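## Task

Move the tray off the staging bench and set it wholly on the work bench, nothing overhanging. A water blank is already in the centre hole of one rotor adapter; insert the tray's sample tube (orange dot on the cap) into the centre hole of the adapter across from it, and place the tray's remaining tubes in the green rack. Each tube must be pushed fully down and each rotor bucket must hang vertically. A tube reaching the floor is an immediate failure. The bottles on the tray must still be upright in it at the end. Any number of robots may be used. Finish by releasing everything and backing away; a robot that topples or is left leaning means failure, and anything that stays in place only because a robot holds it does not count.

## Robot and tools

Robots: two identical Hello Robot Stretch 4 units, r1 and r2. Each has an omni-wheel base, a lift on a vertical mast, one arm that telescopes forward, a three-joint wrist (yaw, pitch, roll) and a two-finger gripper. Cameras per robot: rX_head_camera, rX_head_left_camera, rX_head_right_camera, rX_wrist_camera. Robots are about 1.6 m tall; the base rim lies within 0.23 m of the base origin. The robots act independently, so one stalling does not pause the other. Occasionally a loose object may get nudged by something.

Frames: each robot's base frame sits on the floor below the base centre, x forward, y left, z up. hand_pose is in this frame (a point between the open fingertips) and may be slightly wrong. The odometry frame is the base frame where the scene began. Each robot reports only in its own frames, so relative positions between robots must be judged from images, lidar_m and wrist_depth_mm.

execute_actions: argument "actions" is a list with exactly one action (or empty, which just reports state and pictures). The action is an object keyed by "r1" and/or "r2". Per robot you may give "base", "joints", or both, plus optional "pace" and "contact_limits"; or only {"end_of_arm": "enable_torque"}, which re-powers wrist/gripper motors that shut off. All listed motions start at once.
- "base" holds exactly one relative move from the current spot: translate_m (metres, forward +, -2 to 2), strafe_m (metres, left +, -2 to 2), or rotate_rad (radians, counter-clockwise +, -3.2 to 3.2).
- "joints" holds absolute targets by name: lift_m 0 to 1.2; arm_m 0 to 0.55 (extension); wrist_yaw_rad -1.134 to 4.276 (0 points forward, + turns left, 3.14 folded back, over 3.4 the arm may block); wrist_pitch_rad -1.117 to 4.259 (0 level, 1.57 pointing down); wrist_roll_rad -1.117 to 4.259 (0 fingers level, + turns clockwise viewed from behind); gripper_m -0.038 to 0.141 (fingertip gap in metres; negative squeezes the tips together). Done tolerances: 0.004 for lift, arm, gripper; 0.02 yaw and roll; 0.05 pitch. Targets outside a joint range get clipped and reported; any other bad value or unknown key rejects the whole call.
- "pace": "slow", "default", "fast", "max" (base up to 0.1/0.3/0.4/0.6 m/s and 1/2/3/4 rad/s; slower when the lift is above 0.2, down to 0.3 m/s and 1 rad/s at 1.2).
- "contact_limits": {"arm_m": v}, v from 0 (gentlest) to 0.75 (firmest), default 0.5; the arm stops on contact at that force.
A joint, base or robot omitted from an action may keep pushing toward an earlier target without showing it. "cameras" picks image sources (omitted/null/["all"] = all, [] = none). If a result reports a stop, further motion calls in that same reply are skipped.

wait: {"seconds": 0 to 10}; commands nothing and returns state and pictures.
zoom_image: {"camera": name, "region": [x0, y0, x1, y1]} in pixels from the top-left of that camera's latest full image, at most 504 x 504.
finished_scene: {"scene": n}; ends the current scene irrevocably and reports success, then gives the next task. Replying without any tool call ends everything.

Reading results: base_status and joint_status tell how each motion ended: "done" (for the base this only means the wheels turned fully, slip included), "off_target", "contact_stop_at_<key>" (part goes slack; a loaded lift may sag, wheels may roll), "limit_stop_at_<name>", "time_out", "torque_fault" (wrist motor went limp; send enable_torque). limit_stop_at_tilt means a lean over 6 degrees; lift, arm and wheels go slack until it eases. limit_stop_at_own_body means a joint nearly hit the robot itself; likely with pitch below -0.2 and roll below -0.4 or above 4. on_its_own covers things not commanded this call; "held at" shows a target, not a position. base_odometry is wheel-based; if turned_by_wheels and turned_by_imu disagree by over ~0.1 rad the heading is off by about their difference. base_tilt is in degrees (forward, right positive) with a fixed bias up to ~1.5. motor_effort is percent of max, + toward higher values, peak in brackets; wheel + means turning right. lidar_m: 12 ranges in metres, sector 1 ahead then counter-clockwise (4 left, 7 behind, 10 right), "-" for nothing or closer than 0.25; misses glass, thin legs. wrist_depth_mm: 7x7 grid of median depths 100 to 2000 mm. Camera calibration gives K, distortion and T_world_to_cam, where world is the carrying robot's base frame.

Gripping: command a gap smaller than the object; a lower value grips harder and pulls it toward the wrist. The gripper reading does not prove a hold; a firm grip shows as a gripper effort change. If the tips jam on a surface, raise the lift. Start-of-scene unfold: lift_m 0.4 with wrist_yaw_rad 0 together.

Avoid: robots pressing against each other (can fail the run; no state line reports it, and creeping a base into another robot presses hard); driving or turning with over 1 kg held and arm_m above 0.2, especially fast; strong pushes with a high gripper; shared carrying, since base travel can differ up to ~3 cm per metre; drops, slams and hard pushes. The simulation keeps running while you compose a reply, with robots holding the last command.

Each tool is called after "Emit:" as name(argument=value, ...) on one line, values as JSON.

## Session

Emit:
execute_actions(actions=[])

Scene clock: 0.00 s.
r1.base_odometry: x=+0.000 y=+0.000 heading=+0.000 (m, m, rad; r1's odometry frame)
r1.turned_by_wheels: +0.000 (rad since the last result)
r1.turned_by_imu: +0.000 (rad since the last result)
r1.base_tilt: forward=+0.2 right=+0.4 (deg)
r1.lidar_m: 0.88 0.90 1.18 2.70 1.74 1.21 1.52 1.89 1.63 4.73 1.38 0.95
r1.base_status: not commanded
r1.joint_positions: lift_m=+0.272 arm_m=+0.003 wrist_yaw_rad=+3.174 wrist_pitch_rad=-0.012 wrist_roll_rad=-0.019 gripper_m=+0.057
r1.joint_status: not commanded
r1.motor_effort: lift_m=+20 arm_m=-1 wrist_yaw_rad=+0 wrist_pitch_rad=-6 wrist_roll_rad=+0 gripper_m=-2 wheel_0=+0 wheel_1=+0 wheel_2=+0 (%)
r1.hand_pose: x=-0.1176 y=+0.0780 z=+0.4537 quat_wxyz=(-0.016, +0.006, -0.010, +1.000) (m; r1's base frame)
r1.wrist_depth_mm: - 135 - - - - - / - 123 191 - - - - / - 131 182 - 1756 1308 1336 / 120 135 286 - - - - / - - - - 1921 - - / 1708 1756 200 1808 204 1808 1808 / 1182 1025 1078 1182 1118 1182 1205
r2.base_odometry: x=+0.000 y=+0.000 heading=+0.000 (m, m, rad; r2's odometry frame)
r2.turned_by_wheels: +0.000 (rad since the last result)
r2.turned_by_imu: +0.000 (rad since the last result)
r2.base_tilt: forward=+0.1 right=-0.5 (deg)
r2.lidar_m: 1.03 1.31 3.03 1.53 1.28 2.61 1.36 1.30 3.10 1.58 1.08 1.00
r2.base_status: not commanded
r2.joint_positions: lift_m=+0.213 arm_m=-0.001 wrist_yaw_rad=+3.226 wrist_pitch_rad=-0.009 wrist_roll_rad=+0.012 gripper_m=+0.057
r2.joint_status: not commanded
r2.motor_effort: lift_m=+19 arm_m=-1 wrist_yaw_rad=+1 wrist_pitch_rad=-7 wrist_roll_rad=+1 gripper_m=-3 wheel_0=+1 wheel_1=+0 wheel_2=-1 (%)
r2.hand_pose: x=-0.1252 y=+0.0628 z=+0.3935 quat_wxyz=(-0.042, +0.004, +0.006, +0.999) (m; r2's base frame)
r2.wrist_depth_mm: - - 131 - - - - / - - 119 187 - - - / - - 131 202 - - - / 147 140 144 - - - - / 193 1708 1661 - - - - / 194 1138 202 1160 1098 1336 1366 / 196 778 878 - 904 854 946
pictures: r1_head_camera, r1_head_left_camera, r1_head_right_camera, r1_wrist_camera, r2_head_camera, r2_head_left_camera, r2_head_right_camera, r2_wrist_camera
camera_calibration (this result's frames):
r1_wrist_camera: T_world_to_cam=[[0.0225937, 0.998291, 0.0538906, -0.116223], [-0.0213826, 0.0543746, -0.998292, 0.509155], [-0.999516, 0.0214028, 0.0225746, 0.0999023], [0, 0, 0, 1]] pos_world=[0.113367, 0.0862011, 0.512293]
r2_wrist_camera: T_world_to_cam=[[-0.126734, 0.991719, 0.0207972, -0.0755796], [0.0385519, 0.0258749, -0.998922, 0.443649], [-0.991187, -0.125796, -0.0415118, 0.12614], [0, 0, 0, 1]] pos_world=[0.0983464, 0.0793422, 0.449979]
Images, in order (width x height): r1_head_camera 420x560, r1_head_left_camera 420x672, r1_head_right_camera 420x672, r1_wrist_camera 616x392, r2_head_camera 420x560, r2_head_left_camera 420x672, r2_head_right_camera 420x672, r2_wrist_camera 616x392.

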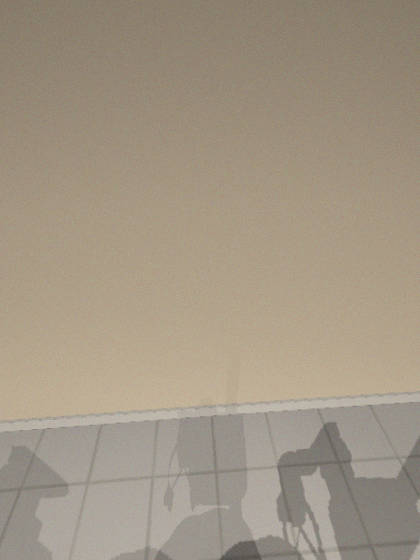

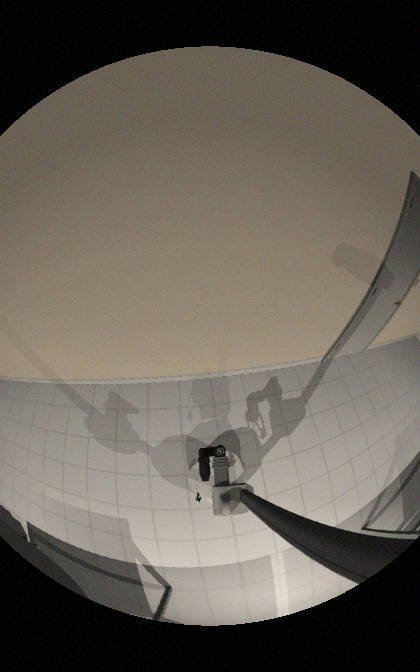

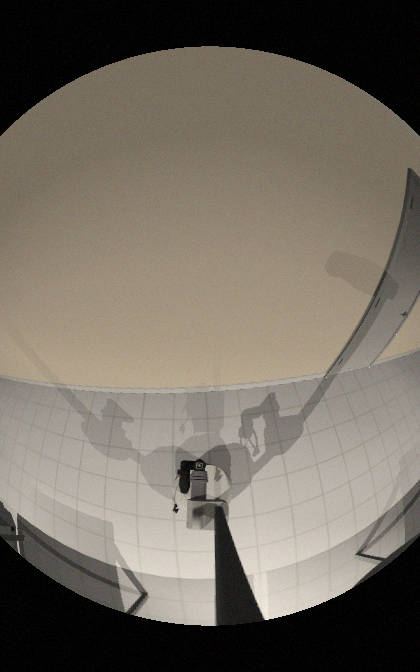

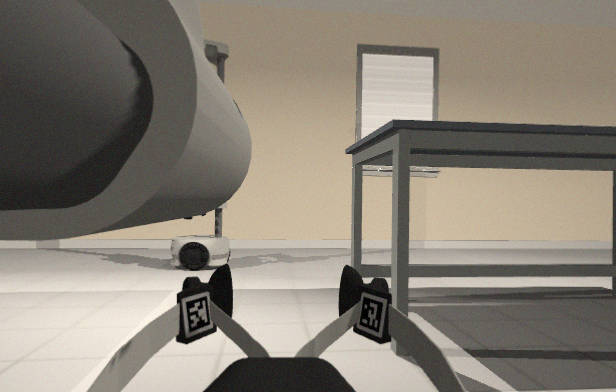

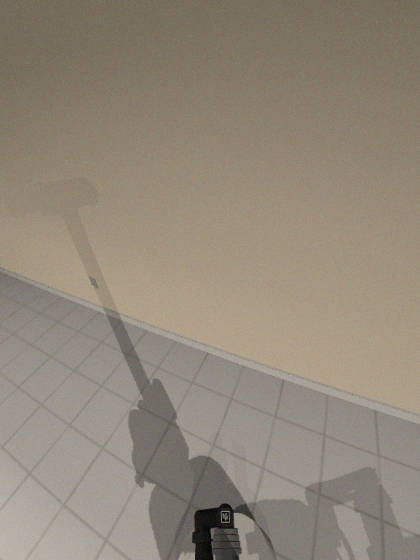

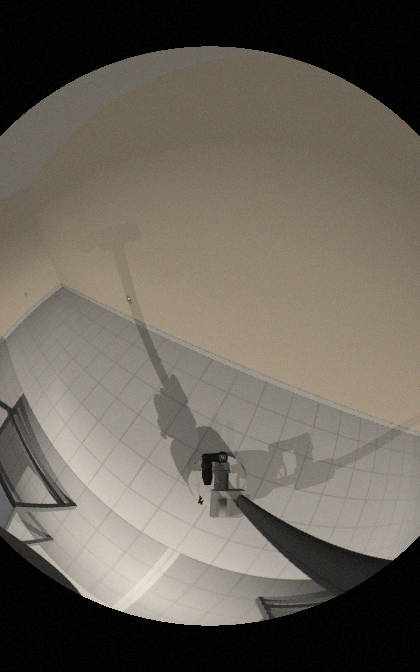

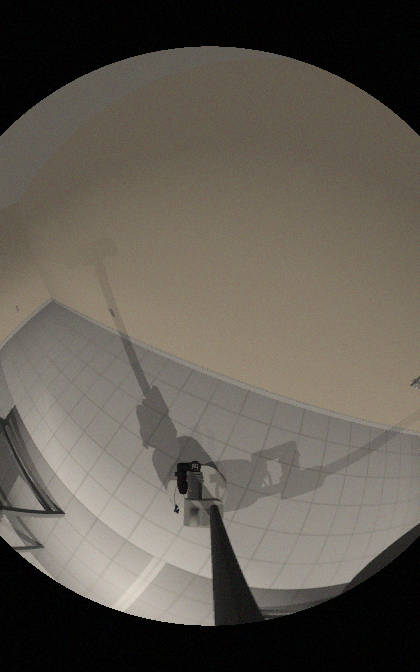

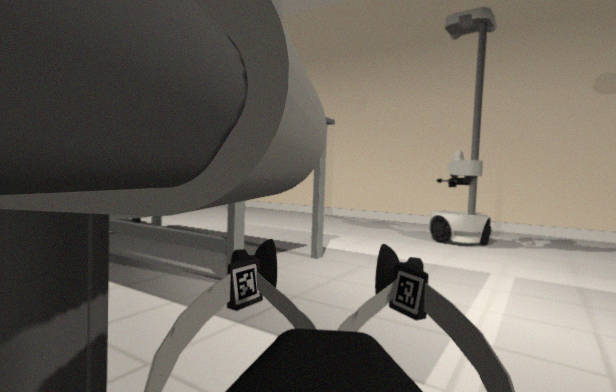

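Emit:
execute_actions(actions=[{"r1":{"base":{"rotate_rad":-3.03},"pace":"fast"},"r2":{"base":{"rotate_rad":2.71},"pace":"fast"}}], cameras=["r1_head_camera","r2_head_camera","r1_head_left_camera","r2_head_right_camera"])

Scene clock: 5.17 s.
r1.base_odometry: x=+0.000 y=+0.000 heading=-3.030 (m, m, rad; r1's odometry frame)
r1.turned_by_wheels: -3.030 (rad since the last result)
r1.turned_by_imu: -3.040 (rad since the last result)
r1.base_tilt: forward=+0.2 right=+0.4 (deg)
r1.lidar_m: 2.63 1.64 1.61 3.08 1.21 0.90 0.87 0.92 1.32 4.01 1.50 1.17
r1.base_status: done
r1.joint_positions: lift_m=+0.272 arm_m=+0.003 wrist_yaw_rad=+3.174 wrist_pitch_rad=-0.012 wrist_roll_rad=-0.019 gripper_m=+0.057
r1.joint_status: not commanded
r1.motor_effort: lift_m=+20(20) arm_m=-1(0) wrist_yaw_rad=+1(1) wrist_pitch_rad=-6(6) wrist_roll_rad=-1(0) gripper_m=-2(6) wheel_0=+1(7) wheel_1=+0(12) wheel_2=+0(9) (%)
r1.hand_pose: x=-0.1176 y=+0.0781 z=+0.4537 quat_wxyz=(-0.016, +0.006, -0.010, +1.000) (m; r1's base frame)
r1.wrist_depth_mm: - 136 1008 991 991 991 991 / - 123 191 991 991 1008 991 / - 131 181 1008 991 991 991 / 120 136 287 1008 991 991 991 / 1008 1008 991 991 976 991 991 / 991 1008 200 991 205 1008 976 / 991 991 976 976 960 991 991
r2.base_odometry: x=+0.000 y=+0.000 heading=+2.710 (m, m, rad; r2's odometry frame)
r2.turned_by_wheels: +2.710 (rad since the last result)
r2.turned_by_imu: +2.675 (rad since the last result)
r2.base_tilt: forward=+0.3 right=-0.4 (deg)
r2.lidar_m: 2.63 1.29 1.39 3.95 1.46 1.03 1.01 1.04 1.47 4.05 1.37 1.27
r2.base_status: done
r2.joint_positions: lift_m=+0.213 arm_m=-0.001 wrist_yaw_rad=+3.226 wrist_pitch_rad=-0.009 wrist_roll_rad=+0.012 gripper_m=+0.057
r2.joint_status: not commanded
r2.motor_effort: lift_m=+19(18) arm_m=-1(1) wrist_yaw_rad=+2(1) wrist_pitch_rad=-7(9) wrist_roll_rad=+0(1) gripper_m=-4(4) wheel_0=-1(4) wheel_1=+0(7) wheel_2=+0(11) (%)
r2.hand_pose: x=-0.1252 y=+0.0628 z=+0.3935 quat_wxyz=(-0.042, +0.004, +0.006, +0.999) (m; r2's base frame)
r2.wrist_depth_mm: - - 132 1138 1098 1060 1042 / - - 120 187 1118 1060 1025 / - - 132 204 1118 1078 1042 / 147 141 144 1138 1118 1118 1060 / 193 1229 1229 1160 1098 1060 1060 / 195 1118 202 1160 1078 1078 1060 / 196 778 891 - 917 866 946
pictures: r1_head_camera, r1_head_left_camera, r2_head_camera, r2_head_right_camera
Images, in order (width x height): r1_head_camera 420x560, r1_head_left_camera 420x672, r2_head_camera 420x560, r2_head_right_camera 420x672.

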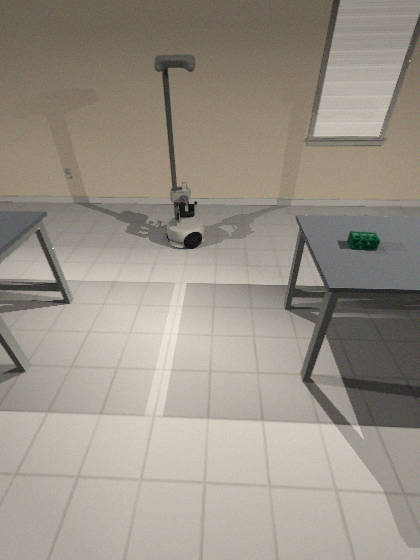

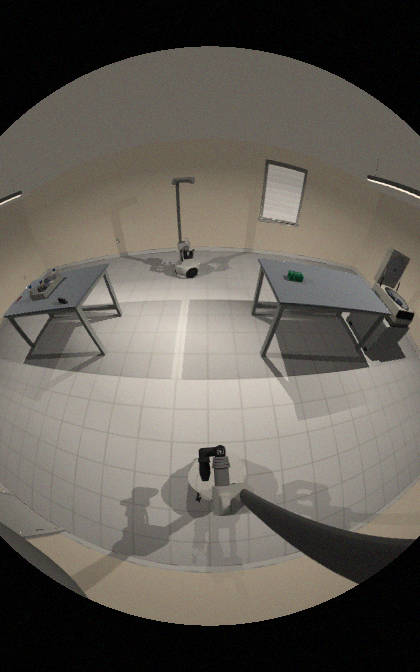

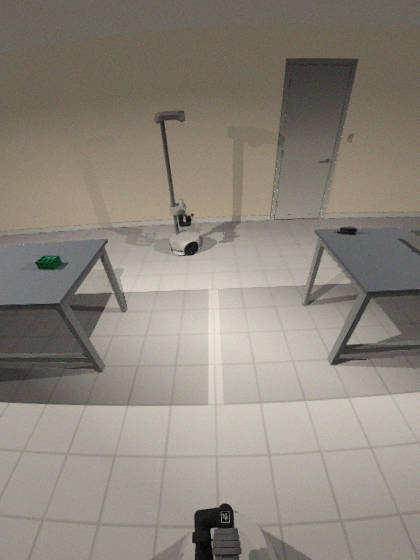

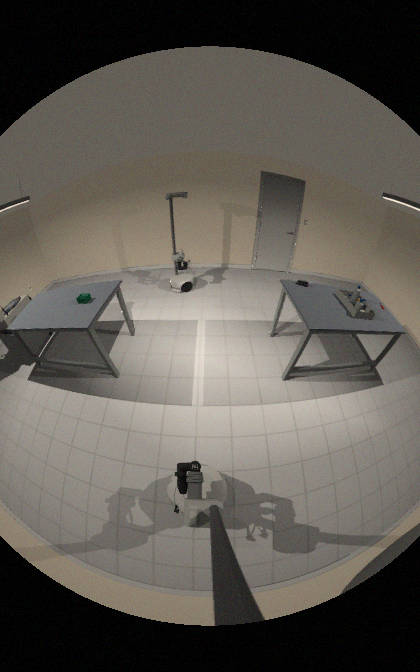

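Emit:
execute_actions(actions=[{"r1":{"base":{"strafe_m":1.93},"joints":{"lift_m":1.08,"wrist_yaw_rad":1.6,"wrist_roll_rad":0},"pace":"max"},"r2":{"base":{"strafe_m":-1.57},"joints":{"lift_m":1.08,"wrist_yaw_rad":1.555,"wrist_roll_rad":0},"pace":"max"}}], cameras=["r1_head_camera","r2_head_camera"])

Scene clock: 11.30 s.
r1.base_odometry: x=+0.215 y=-1.918 heading=-3.030 (m, m, rad; r1's odometry frame)
r1.turned_by_wheels: +0.000 (rad since the last result)
r1.turned_by_imu: -0.005 (rad since the last result)
r1.base_tilt: forward=+0.2 right=+0.4 (deg)
r1.lidar_m: 1.14 1.21 2.88 2.80 1.14 0.77 0.76 0.85 1.24 3.69 2.66 1.18
r1.base_status: done
r1.joint_positions: lift_m=+1.080 arm_m=+0.003 wrist_yaw_rad=+1.600 wrist_pitch_rad=-0.012 wrist_roll_rad=+0.000 gripper_m=+0.057
r1.joint_status: all done
r1.motor_effort: lift_m=+21(24) arm_m=+0(1) wrist_yaw_rad=+0(8) wrist_pitch_rad=-5(6) wrist_roll_rad=+1(4) gripper_m=-5(0) wheel_0=+1(8) wheel_1=+0(10) wheel_2=+1(1) (%)
r1.hand_pose: x=+0.2524 y=+0.2909 z=+1.2615 quat_wxyz=(+0.697, +0.004, -0.004, +0.717) (m; r1's base frame)
r1.wrist_depth_mm: 1576 - - - - - - / 1576 - - - - - - / 1576 - - - - - - / 1576 - - - - - - / 1618 - - - - - - / 1618 - 199 - 204 - - / 1576 1863 - - - - -
r2.base_odometry: x=+0.657 y=+1.426 heading=+2.710 (m, m, rad; r2's odometry frame)
r2.turned_by_wheels: +0.000 (rad since the last result)
r2.turned_by_imu: +0.004 (rad since the last result)
r2.base_tilt: forward=+0.3 right=-0.4 (deg)
r2.lidar_m: 0.93 1.01 2.64 3.94 1.47 1.08 1.00 1.07 1.48 2.74 2.87 0.98
r2.base_status: done
r2.joint_positions: lift_m=+1.080 arm_m=-0.001 wrist_yaw_rad=+1.555 wrist_pitch_rad=-0.009 wrist_roll_rad=+0.000 gripper_m=+0.057
r2.joint_status: all done
r2.motor_effort: lift_m=+20(23) arm_m=-1(1) wrist_yaw_rad=+1(9) wrist_pitch_rad=-6(8) wrist_roll_rad=+0(1) gripper_m=-3(2) wheel_0=+0(13) wheel_1=+1(13) wheel_2=-1(2) (%)
r2.hand_pose: x=+0.2616 y=+0.2871 z=+1.2608 quat_wxyz=(+0.713, +0.003, -0.003, +0.701) (m; r2's base frame)
r2.wrist_depth_mm: 1756 - - - - - - / 1708 - - - - - - / 1708 - - - - - - / 1808 - - - - - - / 1808 - - - - - - / 1756 - 202 - - - - / 1808 - - - - - -
pictures: r1_head_camera, r2_head_camera
Images, in order (width x height): r1_head_camera 420x560, r2_head_camera 420x560.

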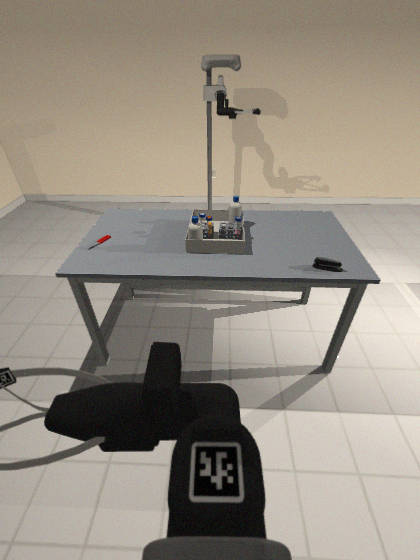

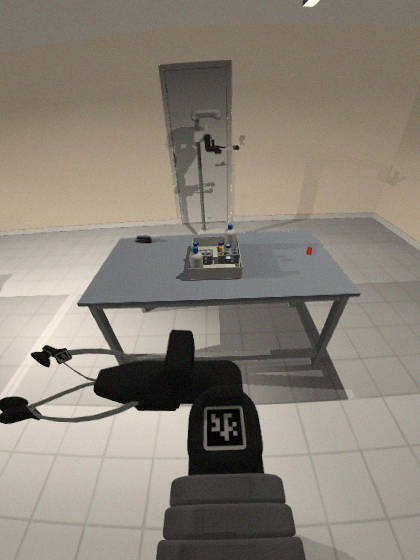

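Emit:
execute_actions(actions=[{"r1":{"base":{"translate_m":0.86},"joints":{"wrist_pitch_rad":1.57,"arm_m":0.2,"gripper_m":0.05},"pace":"fast"},"r2":{"base":{"translate_m":0.66},"joints":{"wrist_pitch_rad":1.57,"arm_m":0.17,"gripper_m":0.05},"pace":"fast"}}], cameras=[])

Emit:
execute_actions(actions=[{"r1":{"base":{"rotate_rad":-0.023},"joints":{"wrist_yaw_rad":1.61},"pace":"fast"}}], cameras=["r1_wrist_camera","r2_wrist_camera"])

Scene clock: 16.77 s.
r1.base_odometry: x=-0.639 y=-2.014 heading=-3.030 (m, m, rad; r1's odometry frame)
r1.turned_by_wheels: +0.000 (rad since the last result)
r1.turned_by_imu: -0.004 (rad since the last result)
r1.base_tilt: forward=+0.2 right=+0.4 (deg)
r1.lidar_m: 0.30 0.31 0.43 2.77 2.32 1.74 1.65 1.73 2.48 2.46 0.44 0.32
r1.base_status: done
r1.joint_positions: lift_m=+1.080 arm_m=+0.199 wrist_yaw_rad=+1.600 wrist_pitch_rad=+1.570 wrist_roll_rad=+0.000 gripper_m=+0.050
r1.joint_status: all done
r1.motor_effort: lift_m=+21(21) arm_m=+6(7) wrist_yaw_rad=+0(1) wrist_pitch_rad=+2(1) wrist_roll_rad=+2(1) gripper_m=-2(8) wheel_0=+1(5) wheel_1=-1(5) wheel_2=+2(7) (%)
r1.hand_pose: x=+0.4571 y=+0.0029 z=+0.9696 quat_wxyz=(+0.493, -0.507, +0.492, +0.508) (m; r1's base frame)
r1.wrist_depth_mm: 1118 1160 421 424 430 436 436 / 1160 1160 421 427 427 433 436 / 1138 960 427 427 291 375 375 / 946 960 424 430 427 427 373 / 946 946 424 427 427 430 433 / 1160 1160 196 427 430 427 379 / 1138 424 424 373 430 404 392
r2.base_odometry: x=+0.057 y=+1.702 heading=+2.710 (m, m, rad; r2's odometry frame)
r2.turned_by_wheels: +0.000 (rad since the last result)
r2.turned_by_imu: +0.003 (rad since the last result)
r2.base_tilt: forward=+0.3 right=-0.4 (deg)
r2.lidar_m: 0.27 0.31 0.45 2.46 2.40 1.76 1.68 1.78 2.42 2.73 0.43 0.28
r2.base_status: done
r2.joint_positions: lift_m=+1.080 arm_m=+0.169 wrist_yaw_rad=+1.555 wrist_pitch_rad=+1.570 wrist_roll_rad=+0.000 gripper_m=+0.050
r2.joint_status: all done
r2.motor_effort: lift_m=+20(20) arm_m=+5(5) wrist_yaw_rad=+1(1) wrist_pitch_rad=+0(5) wrist_roll_rad=+0(0) gripper_m=-4(3) wheel_0=+1(2) wheel_1=+0(7) wheel_2=+2(10) (%)
r2.hand_pose: x=+0.4273 y=-0.0010 z=+0.9696 quat_wxyz=(+0.504, -0.496, +0.504, +0.496) (m; r2's base frame)
r2.wrist_depth_mm: 1205 1205 1182 421 413 407 407 / 1229 1205 1205 424 424 282 368 / 1255 1025 1008 430 384 281 366 / 1229 1042 1008 433 424 421 370 / 1255 1255 991 436 424 424 418 / 1308 1281 198 442 212 430 366 / 1308 1255 452 - 413 377 368
pictures: none
No camera images: the call's "cameras" was empty. Leave "cameras" out to get every camera's image.

Scene clock: 17.30 s.
r1.base_odometry: x=-0.639 y=-2.014 heading=-3.053 (m, m, rad; r1's odometry frame)
r1.turned_by_wheels: -0.023 (rad since the last result)
r1.turned_by_imu: -0.023 (rad since the last result)
r1.base_tilt: forward=+0.2 right=+0.4 (deg)
r1.lidar_m: 0.29 0.30 0.41 2.77 2.38 1.72 1.65 1.73 2.42 2.45 0.42 0.31
r1.base_status: done
r1.joint_positions: lift_m=+1.080 arm_m=+0.199 wrist_yaw_rad=+1.610 wrist_pitch_rad=+1.570 wrist_roll_rad=+0.000 gripper_m=+0.050
r1.joint_status: all done
r1.motor_effort: lift_m=+21(21) arm_m=+6(6) wrist_yaw_rad=+1(0) wrist_pitch_rad=+1(1) wrist_roll_rad=+2(1) gripper_m=-6(3) wheel_0=+1(1) wheel_1=+2(3) wheel_2=-1(0) (%)
r1.hand_pose: x=+0.4571 y=+0.0036 z=+0.9696 quat_wxyz=(+0.490, -0.509, +0.490, +0.510) (m; r1's base frame)
r1.wrist_depth_mm: 1138 1160 424 427 433 433 436 / 1138 1138 424 430 389 433 436 / 1160 946 421 427 294 375 375 / 960 946 424 427 427 424 370 / 960 946 421 427 430 433 433 / 1138 1160 196 427 430 427 404 / 1160 424 424 375 415 402 404
r2.base_odometry: x=+0.057 y=+1.702 heading=+2.710 (m, m, rad; r2's odometry frame)
r2.turned_by_wheels: +0.000 (rad since the last result)
r2.turned_by_imu: +0.000 (rad since the last result)
r2.base_tilt: forward=+0.3 right=-0.5 (deg)
r2.lidar_m: 0.26 0.32 0.40 2.48 2.36 1.76 1.67 1.76 2.40 2.76 0.41 0.30
r2.base_status: not commanded
r2.joint_positions: lift_m=+1.080 arm_m=+0.169 wrist_yaw_rad=+1.555 wrist_pitch_rad=+1.570 wrist_roll_rad=+0.000 gripper_m=+0.050
r2.joint_status: not commanded
r2.motor_effort: lift_m=+20(20) arm_m=+5(5) wrist_yaw_rad=+2(1) wrist_pitch_rad=+0(2) wrist_roll_rad=+0(0) gripper_m=-3(4) wheel_0=+0(1) wheel_1=+0(1) wheel_2=+2(2) (%)
r2.hand_pose: x=+0.4273 y=-0.0010 z=+0.9696 quat_wxyz=(+0.504, -0.496, +0.504, +0.496) (m; r2's base frame)
r2.wrist_depth_mm: 1182 1255 1182 418 418 410 407 / 1205 1229 1138 424 421 282 368 / 1229 1008 991 430 379 279 366 / 1255 1025 991 433 427 415 373 / 1255 1255 991 436 424 424 413 / 1281 1308 198 442 212 427 366 / 1308 1255 452 - 415 379 366
pictures: r1_wrist_camera, r2_wrist_camera
camera_calibration (this result's frames):
r1_wrist_camera: T_world_to_cam=[[0.995778, 0.0740535, 0.0542488, -0.52457], [0.0746364, -0.997172, -0.00879563, 0.0410085], [0.053444, 0.0128074, -0.998489, 1.173], [0, 0, 0, 1]] pos_world=[0.456604, 0.0647157, 1.20005]
r2_wrist_camera: T_world_to_cam=[[0.998939, 0.0166645, -0.0429293, -0.374485], [0.0187559, -0.998633, 0.0487838, -0.00900529], [-0.0420577, -0.0495373, -0.997886, 1.21145], [0, 0, 0, 1]] pos_world=[0.425208, 0.0572597, 1.19326]
Images, in order (width x height): r1_wrist_camera 616x392, r2_wrist_camera 616x392.

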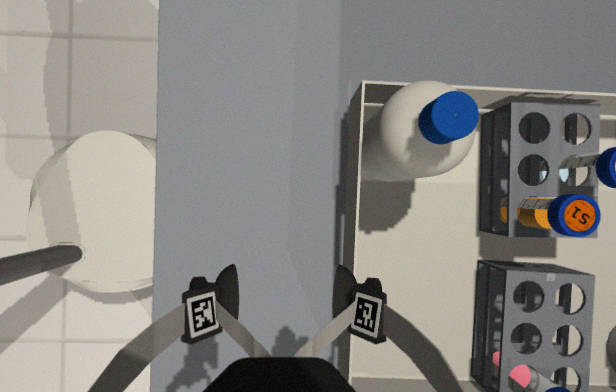

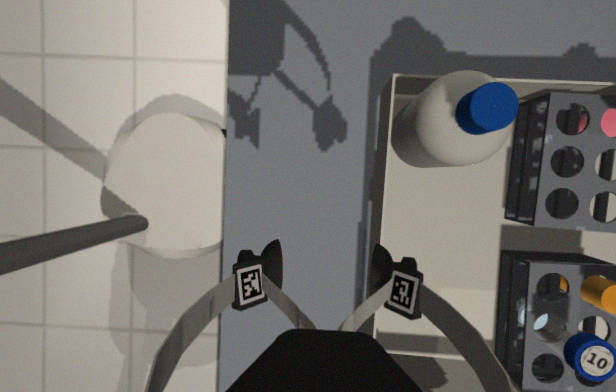

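Emit:
execute_actions(actions=[{"r1":{"base":{"translate_m":0.025},"joints":{"arm_m":0.233,"lift_m":0.96,"wrist_yaw_rad":1.595},"pace":"fast"},"r2":{"base":{"strafe_m":-0.005},"joints":{"arm_m":0.22,"lift_m":0.96,"wrist_yaw_rad":1.52},"pace":"fast"}}], cameras=["r1_wrist_camera","r2_wrist_camera"])

Scene clock: 20.63 s.
r1.base_odometry: x=-0.664 y=-2.016 heading=-3.052 (m, m, rad; r1's odometry frame)
r1.turned_by_wheels: +0.000 (rad since the last result)
r1.turned_by_imu: -0.001 (rad since the last result)
r1.base_tilt: forward=+0.2 right=+0.4 (deg)
r1.lidar_m: 0.26 0.28 0.38 2.77 2.41 1.77 1.69 1.76 2.47 2.43 0.39 0.28
r1.base_status: done
r1.joint_positions: lift_m=+0.960 arm_m=+0.232 wrist_yaw_rad=+1.595 wrist_pitch_rad=+1.570 wrist_roll_rad=+0.000 gripper_m=+0.050
r1.joint_status: all done
r1.motor_effort: lift_m=+16(18) arm_m=+6(5) wrist_yaw_rad=+0(3) wrist_pitch_rad=+1(1) wrist_roll_rad=+1(1) gripper_m=-6(5) wheel_0=+0(2) wheel_1=+0(7) wheel_2=+0(9) (%)
r1.hand_pose: x=+0.4902 y=+0.0024 z=+0.8500 quat_wxyz=(+0.494, -0.506, +0.494, +0.506) (m; r1's base frame)
r1.wrist_depth_mm: 301 303 306 307 130 250 314 / 301 303 306 205 153 282 253 / 301 304 306 234 172 306 253 / 303 304 307 307 309 307 252 / 303 306 307 306 309 310 314 / 303 304 196 307 307 309 268 / 304 304 306 307 309 307 253
r2.base_odometry: x=+0.059 y=+1.707 heading=+2.710 (m, m, rad; r2's odometry frame)
r2.turned_by_wheels: +0.000 (rad since the last result)
r2.turned_by_imu: +0.001 (rad since the last result)
r2.base_tilt: forward=+0.4 right=-0.4 (deg)
r2.lidar_m: 0.28 0.31 0.41 2.46 2.45 1.77 1.67 1.74 2.43 2.74 0.43 0.31
r2.base_status: done
r2.joint_positions: lift_m=+0.960 arm_m=+0.219 wrist_yaw_rad=+1.520 wrist_pitch_rad=+1.570 wrist_roll_rad=+0.000 gripper_m=+0.050
r2.joint_status: all done
r2.motor_effort: lift_m=+15(18) arm_m=+5(3) wrist_yaw_rad=+1(1) wrist_pitch_rad=+0(1) wrist_roll_rad=+0(0) gripper_m=-3(4) wheel_0=+0(5) wheel_1=+1(7) wheel_2=+0(0) (%)
r2.hand_pose: x=+0.4772 y=-0.0042 z=+0.8500 quat_wxyz=(+0.513, -0.487, +0.512, +0.487) (m; r2's base frame)
r2.wrist_depth_mm: 1078 310 306 303 160 123 234 / 1098 315 310 304 164 160 265 / 1118 319 312 307 251 300 267 / 1138 322 315 310 304 303 267 / 904 322 319 314 306 304 297 / 1160 329 199 312 213 309 276 / 1182 330 325 - 312 294 276
pictures: r1_wrist_camera, r2_wrist_camera
camera_calibration (this result's frames):
r1_wrist_camera: T_world_to_cam=[[0.996728, 0.059919, 0.0542488, -0.551332], [0.0604821, -0.998131, -0.00879574, 0.0431947], [0.0536203, 0.012048, -0.998489, 1.05177], [0, 0, 0, 1]] pos_world=[0.490519, 0.0634775, 1.08047]
r2_wrist_camera: T_world_to_cam=[[0.998912, -0.0182069, -0.0429351, -0.429539], [-0.016098, -0.998671, 0.0489624, 0.00927812], [-0.0437695, -0.048218, -0.997877, 1.09485], [0, 0, 0, 1]] pos_world=[0.477143, 0.0542368, 1.07363]
Images, in order (width x height): r1_wrist_camera 616x392, r2_wrist_camera 616x392.

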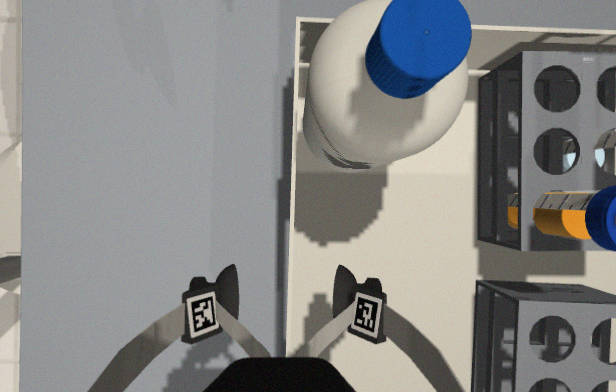

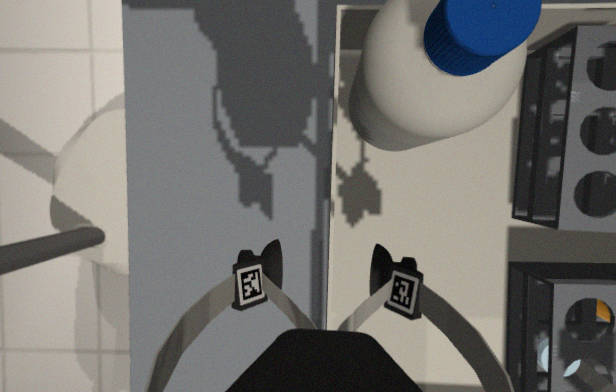

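Both grippers are centred on the tray walls. Next: grip, lift and make a first trial move.

Emit:
execute_actions(actions=[{"r1":{"joints":{"lift_m":0.922},"pace":"fast"},"r2":{"joints":{"lift_m":0.922},"pace":"fast"}}], cameras=[])

Emit:
execute_actions(actions=[{"r1":{"joints":{"gripper_m":-0.035}},"r2":{"joints":{"gripper_m":-0.035}}}], cameras=["r1_wrist_camera","r2_wrist_camera"])

Emit:
execute_actions(actions=[{"r1":{"base":{"strafe_m":-0.4},"joints":{"lift_m":1.04}},"r2":{"base":{"strafe_m":0.4},"joints":{"lift_m":1.04}}}], cameras=["r1_wrist_camera","r2_wrist_camera"])

Scene clock: 22.90 s.
r1.base_odometry: x=-0.664 y=-2.016 heading=-3.052 (m, m, rad; r1's odometry frame)
r1.turned_by_wheels: +0.000 (rad since the last result)
r1.turned_by_imu: -0.001 (rad since the last result)
r1.base_tilt: forward=+0.2 right=+0.4 (deg)
r1.lidar_m: 0.26 0.29 0.41 2.76 2.40 1.76 1.68 1.76 2.46 2.44 0.38 0.29
r1.base_status: not commanded
r1.joint_positions: lift_m=+0.922 arm_m=+0.232 wrist_yaw_rad=+1.595 wrist_pitch_rad=+1.570 wrist_roll_rad=+0.000 gripper_m=+0.050
r1.joint_status: all done
r1.motor_effort: lift_m=+16(15) arm_m=+6(6) wrist_yaw_rad=-1(1) wrist_pitch_rad=+1(1) wrist_roll_rad=+1(1) gripper_m=-1(2) wheel_0=+1(0) wheel_1=+0(0) wheel_2=+0(1) (%)
r1.hand_pose: x=+0.4902 y=+0.0024 z=+0.8120 quat_wxyz=(+0.494, -0.506, +0.494, +0.506) (m; r1's base frame)
r1.wrist_depth_mm: 264 267 268 212 125 130 218 / 264 267 268 195 128 131 242 / 264 267 268 231 141 268 244 / 265 266 268 270 271 272 228 / 266 266 270 270 271 272 245 / 266 267 196 270 271 273 244 / 266 266 268 270 270 273 244
r2.base_odometry: x=+0.059 y=+1.707 heading=+2.710 (m, m, rad; r2's odometry frame)
r2.turned_by_wheels: +0.000 (rad since the last result)
r2.turned_by_imu: +0.001 (rad since the last result)
r2.base_tilt: forward=+0.5 right=-0.6 (deg)
r2.lidar_m: 0.27 0.33 0.44 2.48 2.38 1.78 1.68 1.73 2.42 2.75 0.39 0.30
r2.base_status: not commanded
r2.joint_positions: lift_m=+0.922 arm_m=+0.219 wrist_yaw_rad=+1.520 wrist_pitch_rad=+1.570 wrist_roll_rad=+0.000 gripper_m=+0.050
r2.joint_status: all done
r2.motor_effort: lift_m=+16(16) arm_m=+5(6) wrist_yaw_rad=+1(1) wrist_pitch_rad=-1(0) wrist_roll_rad=+0(0) gripper_m=-5(4) wheel_0=+0(0) wheel_1=+1(1) wheel_2=+0(0) (%)
r2.hand_pose: x=+0.4772 y=-0.0042 z=+0.8119 quat_wxyz=(+0.513, -0.487, +0.512, +0.487) (m; r2's base frame)
r2.wrist_depth_mm: 1060 272 270 267 128 116 - / 1060 274 271 268 137 124 228 / 1078 277 274 270 252 260 253 / 878 281 277 272 267 266 255 / 866 285 278 276 268 267 264 / 1118 285 198 277 213 266 260 / 1138 289 286 - 274 270 240
pictures: none
No camera images: the call's "cameras" was empty. Leave "cameras" out to get every camera's image.

Scene clock: 24.43 s.
r1.base_odometry: x=-0.664 y=-2.016 heading=-3.052 (m, m, rad; r1's odometry frame)
r1.turned_by_wheels: +0.000 (rad since the last result)
r1.turned_by_imu: +0.000 (rad since the last result)
r1.base_tilt: forward=+0.2 right=+0.4 (deg)
r1.lidar_m: 0.26 0.29 0.41 2.76 2.41 1.77 1.68 1.75 2.48 2.44 0.37 0.29
r1.base_status: not commanded
r1.joint_positions: lift_m=+0.922 arm_m=+0.232 wrist_yaw_rad=+1.595 wrist_pitch_rad=+1.570 wrist_roll_rad=+0.000 gripper_m=-0.035
r1.joint_status: all done
r1.motor_effort: lift_m=+19(19) arm_m=+5(6) wrist_yaw_rad=+0(1) wrist_pitch_rad=+1(1) wrist_roll_rad=+0(1) gripper_m=-17(22) wheel_0=+1(1) wheel_1=-1(0) wheel_2=+0(0) (%)
r1.hand_pose: x=+0.4903 y=+0.0024 z=+0.8118 quat_wxyz=(+0.494, -0.506, +0.494, +0.506) (m; r1's base frame)
r1.wrist_depth_mm: 263 265 267 242 121 117 219 / 264 266 266 263 124 125 239 / 263 265 267 243 139 266 236 / 263 266 267 265 265 267 238 / 265 265 267 263 266 267 240 / 264 266 183 200 264 267 264 / 265 148 268 265 265 264 239
r2.base_odometry: x=+0.059 y=+1.707 heading=+2.710 (m, m, rad; r2's odometry frame)
r2.turned_by_wheels: +0.000 (rad since the last result)
r2.turned_by_imu: +0.001 (rad since the last result)
r2.base_tilt: forward=+0.4 right=-0.5 (deg)
r2.lidar_m: 0.28 0.31 0.45 2.48 2.42 1.76 1.69 1.74 2.41 2.75 0.43 0.30
r2.base_status: not commanded
r2.joint_positions: lift_m=+0.922 arm_m=+0.219 wrist_yaw_rad=+1.520 wrist_pitch_rad=+1.570 wrist_roll_rad=+0.000 gripper_m=-0.034
r2.joint_status: all done
r2.motor_effort: lift_m=+18(18) arm_m=+4(6) wrist_yaw_rad=+1(1) wrist_pitch_rad=+0(0) wrist_roll_rad=+0(0) gripper_m=-21(22) wheel_0=+0(0) wheel_1=+1(1) wheel_2=+0(0) (%)
r2.hand_pose: x=+0.4775 y=-0.0042 z=+0.8117 quat_wxyz=(+0.513, -0.487, +0.512, +0.487) (m; r2's base frame)
r2.wrist_depth_mm: 1078 270 266 264 123 114 - / 1078 273 268 265 133 119 223 / 1078 276 272 270 245 256 249 / 854 278 274 272 262 258 251 / 878 282 278 265 263 262 259 / 1098 285 181 205 183 263 256 / 1138 289 285 - 267 264 237
pictures: r1_wrist_camera, r2_wrist_camera
camera_calibration (this result's frames):
r1_wrist_camera: T_world_to_cam=[[0.996748, 0.0595854, 0.0542484, -0.549443], [0.0601476, -0.998151, -0.0087886, 0.0429892], [0.0536244, 0.0120229, -0.998489, 1.01359], [0, 0, 0, 1]] pos_world=[0.490717, 0.0634621, 1.04225]
r2_wrist_camera: T_world_to_cam=[[0.998912, -0.0182071, -0.0429351, -0.431397], [-0.0160983, -0.998671, 0.0489622, 0.011153], [-0.0437695, -0.0482178, -0.997877, 1.05673], [0, 0, 0, 1]] pos_world=[0.477359, 0.0542368, 1.03542]
Images, in order (width x height): r1_wrist_camera 616x392, r2_wrist_camera 616x392.

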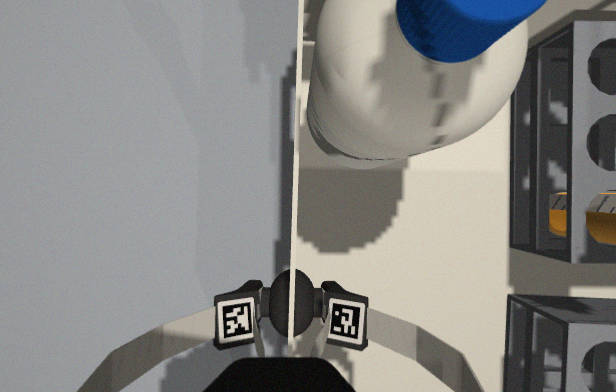

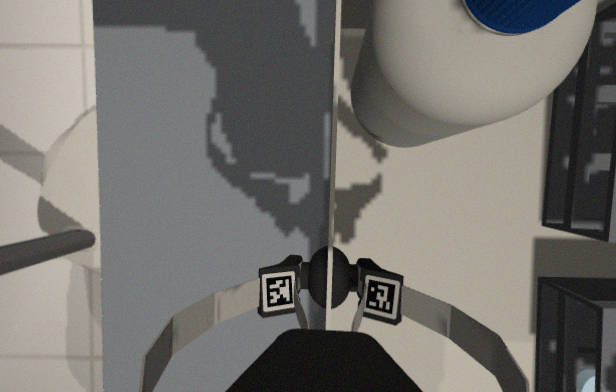

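Scene clock: 27.10 s.
r1.base_odometry: x=-0.700 y=-1.618 heading=-3.053 (m, m, rad; r1's odometry frame)
r1.turned_by_wheels: +0.000 (rad since the last result)
r1.turned_by_imu: +0.000 (rad since the last result)
r1.base_tilt: forward=+0.2 right=+0.4 (deg)
r1.lidar_m: 0.26 0.29 0.39 1.11 2.41 1.72 1.68 1.78 2.45 2.04 0.39 0.27
r1.base_status: done
r1.joint_positions: lift_m=+1.040 arm_m=+0.232 wrist_yaw_rad=+1.595 wrist_pitch_rad=+1.570 wrist_roll_rad=+0.000 gripper_m=-0.035
r1.joint_status: all done
r1.motor_effort: lift_m=+25(30) arm_m=+5(5) wrist_yaw_rad=+1(0) wrist_pitch_rad=+1(4) wrist_roll_rad=+0(0) gripper_m=-18(20) wheel_0=-1(7) wheel_1=+0(10) wheel_2=+1(1) (%)
r1.hand_pose: x=+0.4904 y=+0.0024 z=+0.9292 quat_wxyz=(+0.494, -0.506, +0.494, +0.506) (m; r1's base frame)
r1.wrist_depth_mm: 1098 379 382 242 121 117 218 / 1098 379 382 219 124 125 239 / 1098 379 382 239 139 267 237 / 891 379 384 265 265 266 238 / 904 382 382 264 266 267 239 / 1118 377 183 199 266 266 264 / 1118 148 375 265 266 264 239
r2.base_odometry: x=-0.108 y=+1.343 heading=+2.710 (m, m, rad; r2's odometry frame)
r2.turned_by_wheels: +0.000 (rad since the last result)
r2.turned_by_imu: +0.001 (rad since the last result)
r2.base_tilt: forward=+0.3 right=-0.3 (deg)
r2.lidar_m: 0.27 0.30 0.46 2.10 2.39 1.76 1.65 1.72 2.42 1.15 0.42 0.29
r2.base_status: done
r2.joint_positions: lift_m=+1.039 arm_m=+0.219 wrist_yaw_rad=+1.520 wrist_pitch_rad=+1.570 wrist_roll_rad=+0.000 gripper_m=-0.034
r2.joint_status: all done
r2.motor_effort: lift_m=+24(24) arm_m=+4(4) wrist_yaw_rad=+0(1) wrist_pitch_rad=+1(1) wrist_roll_rad=+0(0) gripper_m=-22(21) wheel_0=+0(13) wheel_1=+0(8) wheel_2=+0(1) (%)
r2.hand_pose: x=+0.4775 y=-0.0041 z=+0.9292 quat_wxyz=(+0.513, -0.487, +0.512, +0.487) (m; r2's base frame)
r2.wrist_depth_mm: 1182 1182 384 379 123 114 - / 1160 1182 389 387 134 119 223 / 1205 946 392 389 244 255 249 / 1255 960 394 389 263 257 252 / 1229 991 399 267 264 262 257 / 1255 1229 181 206 182 262 254 / 1255 1229 407 - 268 264 237
pictures: r1_wrist_camera, r2_wrist_camera
camera_calibration (this result's frames):
r1_wrist_camera: T_world_to_cam=[[0.996771, 0.0592013, 0.054254, -0.55585], [0.0597716, -0.998172, -0.00894859, 0.0443688], [0.0536251, 0.0121625, -0.998487, 1.1309], [0, 0, 0, 1]] pos_world=[0.490759, 0.0634402, 1.15974]
r2_wrist_camera: T_world_to_cam=[[0.998915, -0.0180648, -0.0429279, -0.426373], [-0.015966, -0.998684, 0.0487412, 0.0056179], [-0.0437519, -0.048003, -0.997889, 1.17397], [0, 0, 0, 1]] pos_world=[0.477364, 0.0542621, 1.15291]
Images, in order (width x height): r1_wrist_camera 616x392, r2_wrist_camera 616x392.

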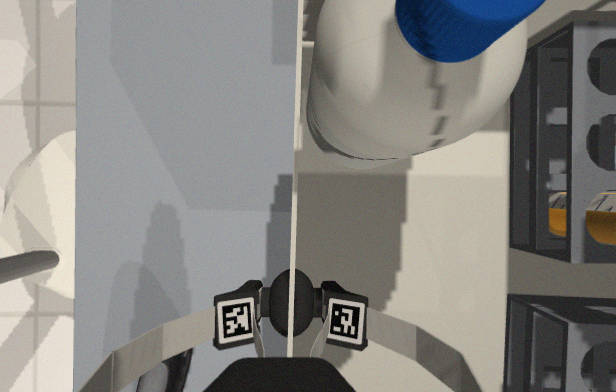

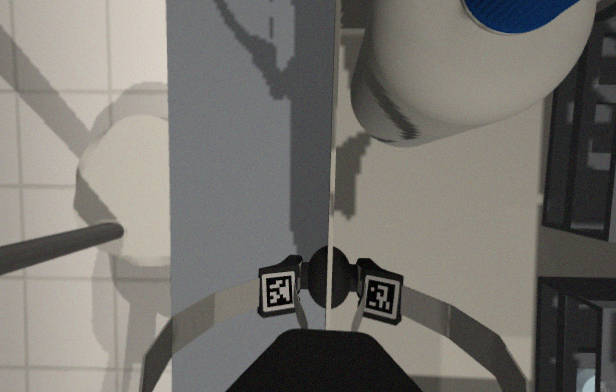

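Emit:
execute_actions(actions=[{"r1":{"base":{"strafe_m":-1.4}},"r2":{"base":{"strafe_m":1.4}}}], cameras=["r1_wrist_camera","r2_wrist_camera","r1_head_right_camera"])

Scene clock: 33.80 s.
r1.base_odometry: x=-0.824 y=-0.223 heading=-3.052 (m, m, rad; r1's odometry frame)
r1.turned_by_wheels: +0.000 (rad since the last result)
r1.turned_by_imu: +0.000 (rad since the last result)
r1.base_tilt: forward=+0.2 right=+0.3 (deg)
r1.lidar_m: 0.47 0.50 1.07 1.10 2.40 1.78 1.71 1.80 2.51 1.01 0.68 0.49
r1.base_status: done
r1.joint_positions: lift_m=+1.040 arm_m=+0.232 wrist_yaw_rad=+1.595 wrist_pitch_rad=+1.570 wrist_roll_rad=+0.000 gripper_m=-0.035
r1.joint_status: not commanded
r1.motor_effort: lift_m=+25(25) arm_m=+5(5) wrist_yaw_rad=+1(1) wrist_pitch_rad=+1(4) wrist_roll_rad=+0(0) gripper_m=-15(18) wheel_0=+0(10) wheel_1=+1(8) wheel_2=+0(1) (%)
r1.hand_pose: x=+0.4904 y=+0.0024 z=+0.9293 quat_wxyz=(+0.494, -0.506, +0.494, +0.506) (m; r1's base frame)
r1.wrist_depth_mm: 1098 1118 1138 190 120 125 218 / 1098 1138 1138 190 124 126 237 / 1098 1118 1118 233 138 266 237 / 904 904 1118 264 266 267 237 / 904 904 1098 264 265 266 238 / 1118 1118 184 200 265 266 254 / 1098 150 1138 265 266 264 238
r2.base_odometry: x=-0.693 y=+0.071 heading=+2.711 (m, m, rad; r2's odometry frame)
r2.turned_by_wheels: +0.000 (rad since the last result)
r2.turned_by_imu: +0.002 (rad since the last result)
r2.base_tilt: forward=+0.4 right=-0.4 (deg)
r2.lidar_m: 0.45 0.50 0.67 1.26 2.38 1.77 1.65 1.74 2.39 1.25 1.05 0.49
r2.base_status: done
r2.joint_positions: lift_m=+1.039 arm_m=+0.219 wrist_yaw_rad=+1.520 wrist_pitch_rad=+1.570 wrist_roll_rad=+0.000 gripper_m=-0.034
r2.joint_status: not commanded
r2.motor_effort: lift_m=+25(25) arm_m=+4(4) wrist_yaw_rad=+1(0) wrist_pitch_rad=+0(3) wrist_roll_rad=+1(0) gripper_m=-23(24) wheel_0=+1(9) wheel_1=+0(9) wheel_2=+0(1) (%)
r2.hand_pose: x=+0.4775 y=-0.0041 z=+0.9292 quat_wxyz=(+0.513, -0.487, +0.512, +0.487) (m; r2's base frame)
r2.wrist_depth_mm: 1182 1182 1160 1118 122 114 - / 1205 1182 1138 1160 133 119 223 / 1205 976 1182 1182 240 255 249 / 1229 976 976 1160 263 258 251 / 1205 991 1205 267 265 262 258 / 1255 1255 182 207 182 263 256 / 1255 1229 1182 - 268 263 236
pictures: r1_head_right_camera, r1_wrist_camera, r2_wrist_camera
camera_calibration (this result's frames):
r1_wrist_camera: T_world_to_cam=[[0.996775, 0.0591286, 0.0542519, -0.555856], [0.0596956, -0.998177, -0.00888998, 0.0443285], [0.0536274, 0.0120999, -0.998488, 1.13093], [0, 0, 0, 1]] pos_world=[0.490768, 0.0634305, 1.15977]
r2_wrist_camera: T_world_to_cam=[[0.998916, -0.0180026, -0.0429361, -0.426367], [-0.0158922, -0.998673, 0.0489954, 0.0052744], [-0.0437612, -0.0482599, -0.997876, 1.17396], [0, 0, 0, 1]] pos_world=[0.477363, 0.0542467, 1.1529]
Images, in order (width x height): r1_head_right_camera 420x672, r1_wrist_camera 616x392, r2_wrist_camera 616x392.

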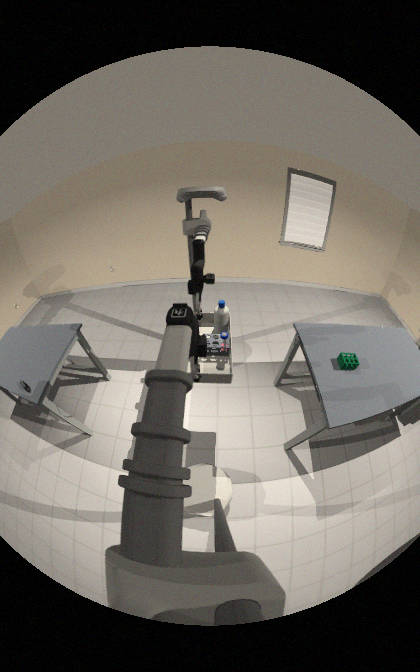

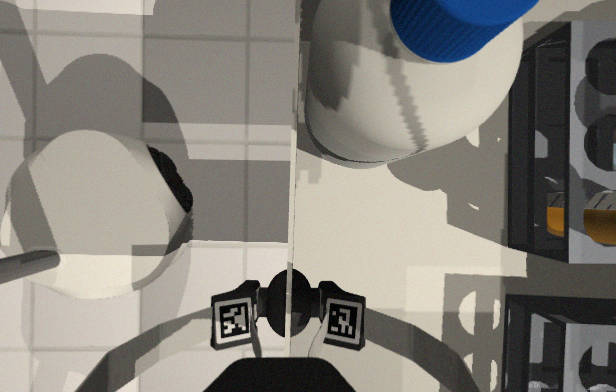

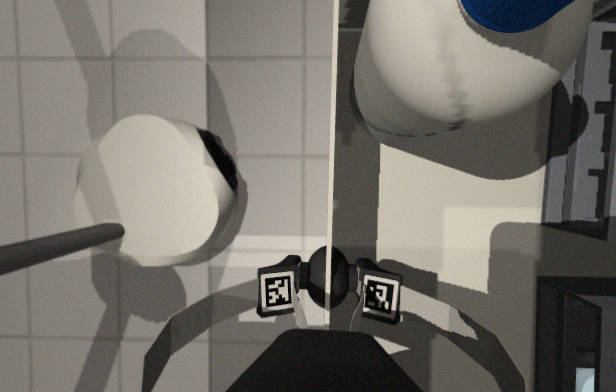

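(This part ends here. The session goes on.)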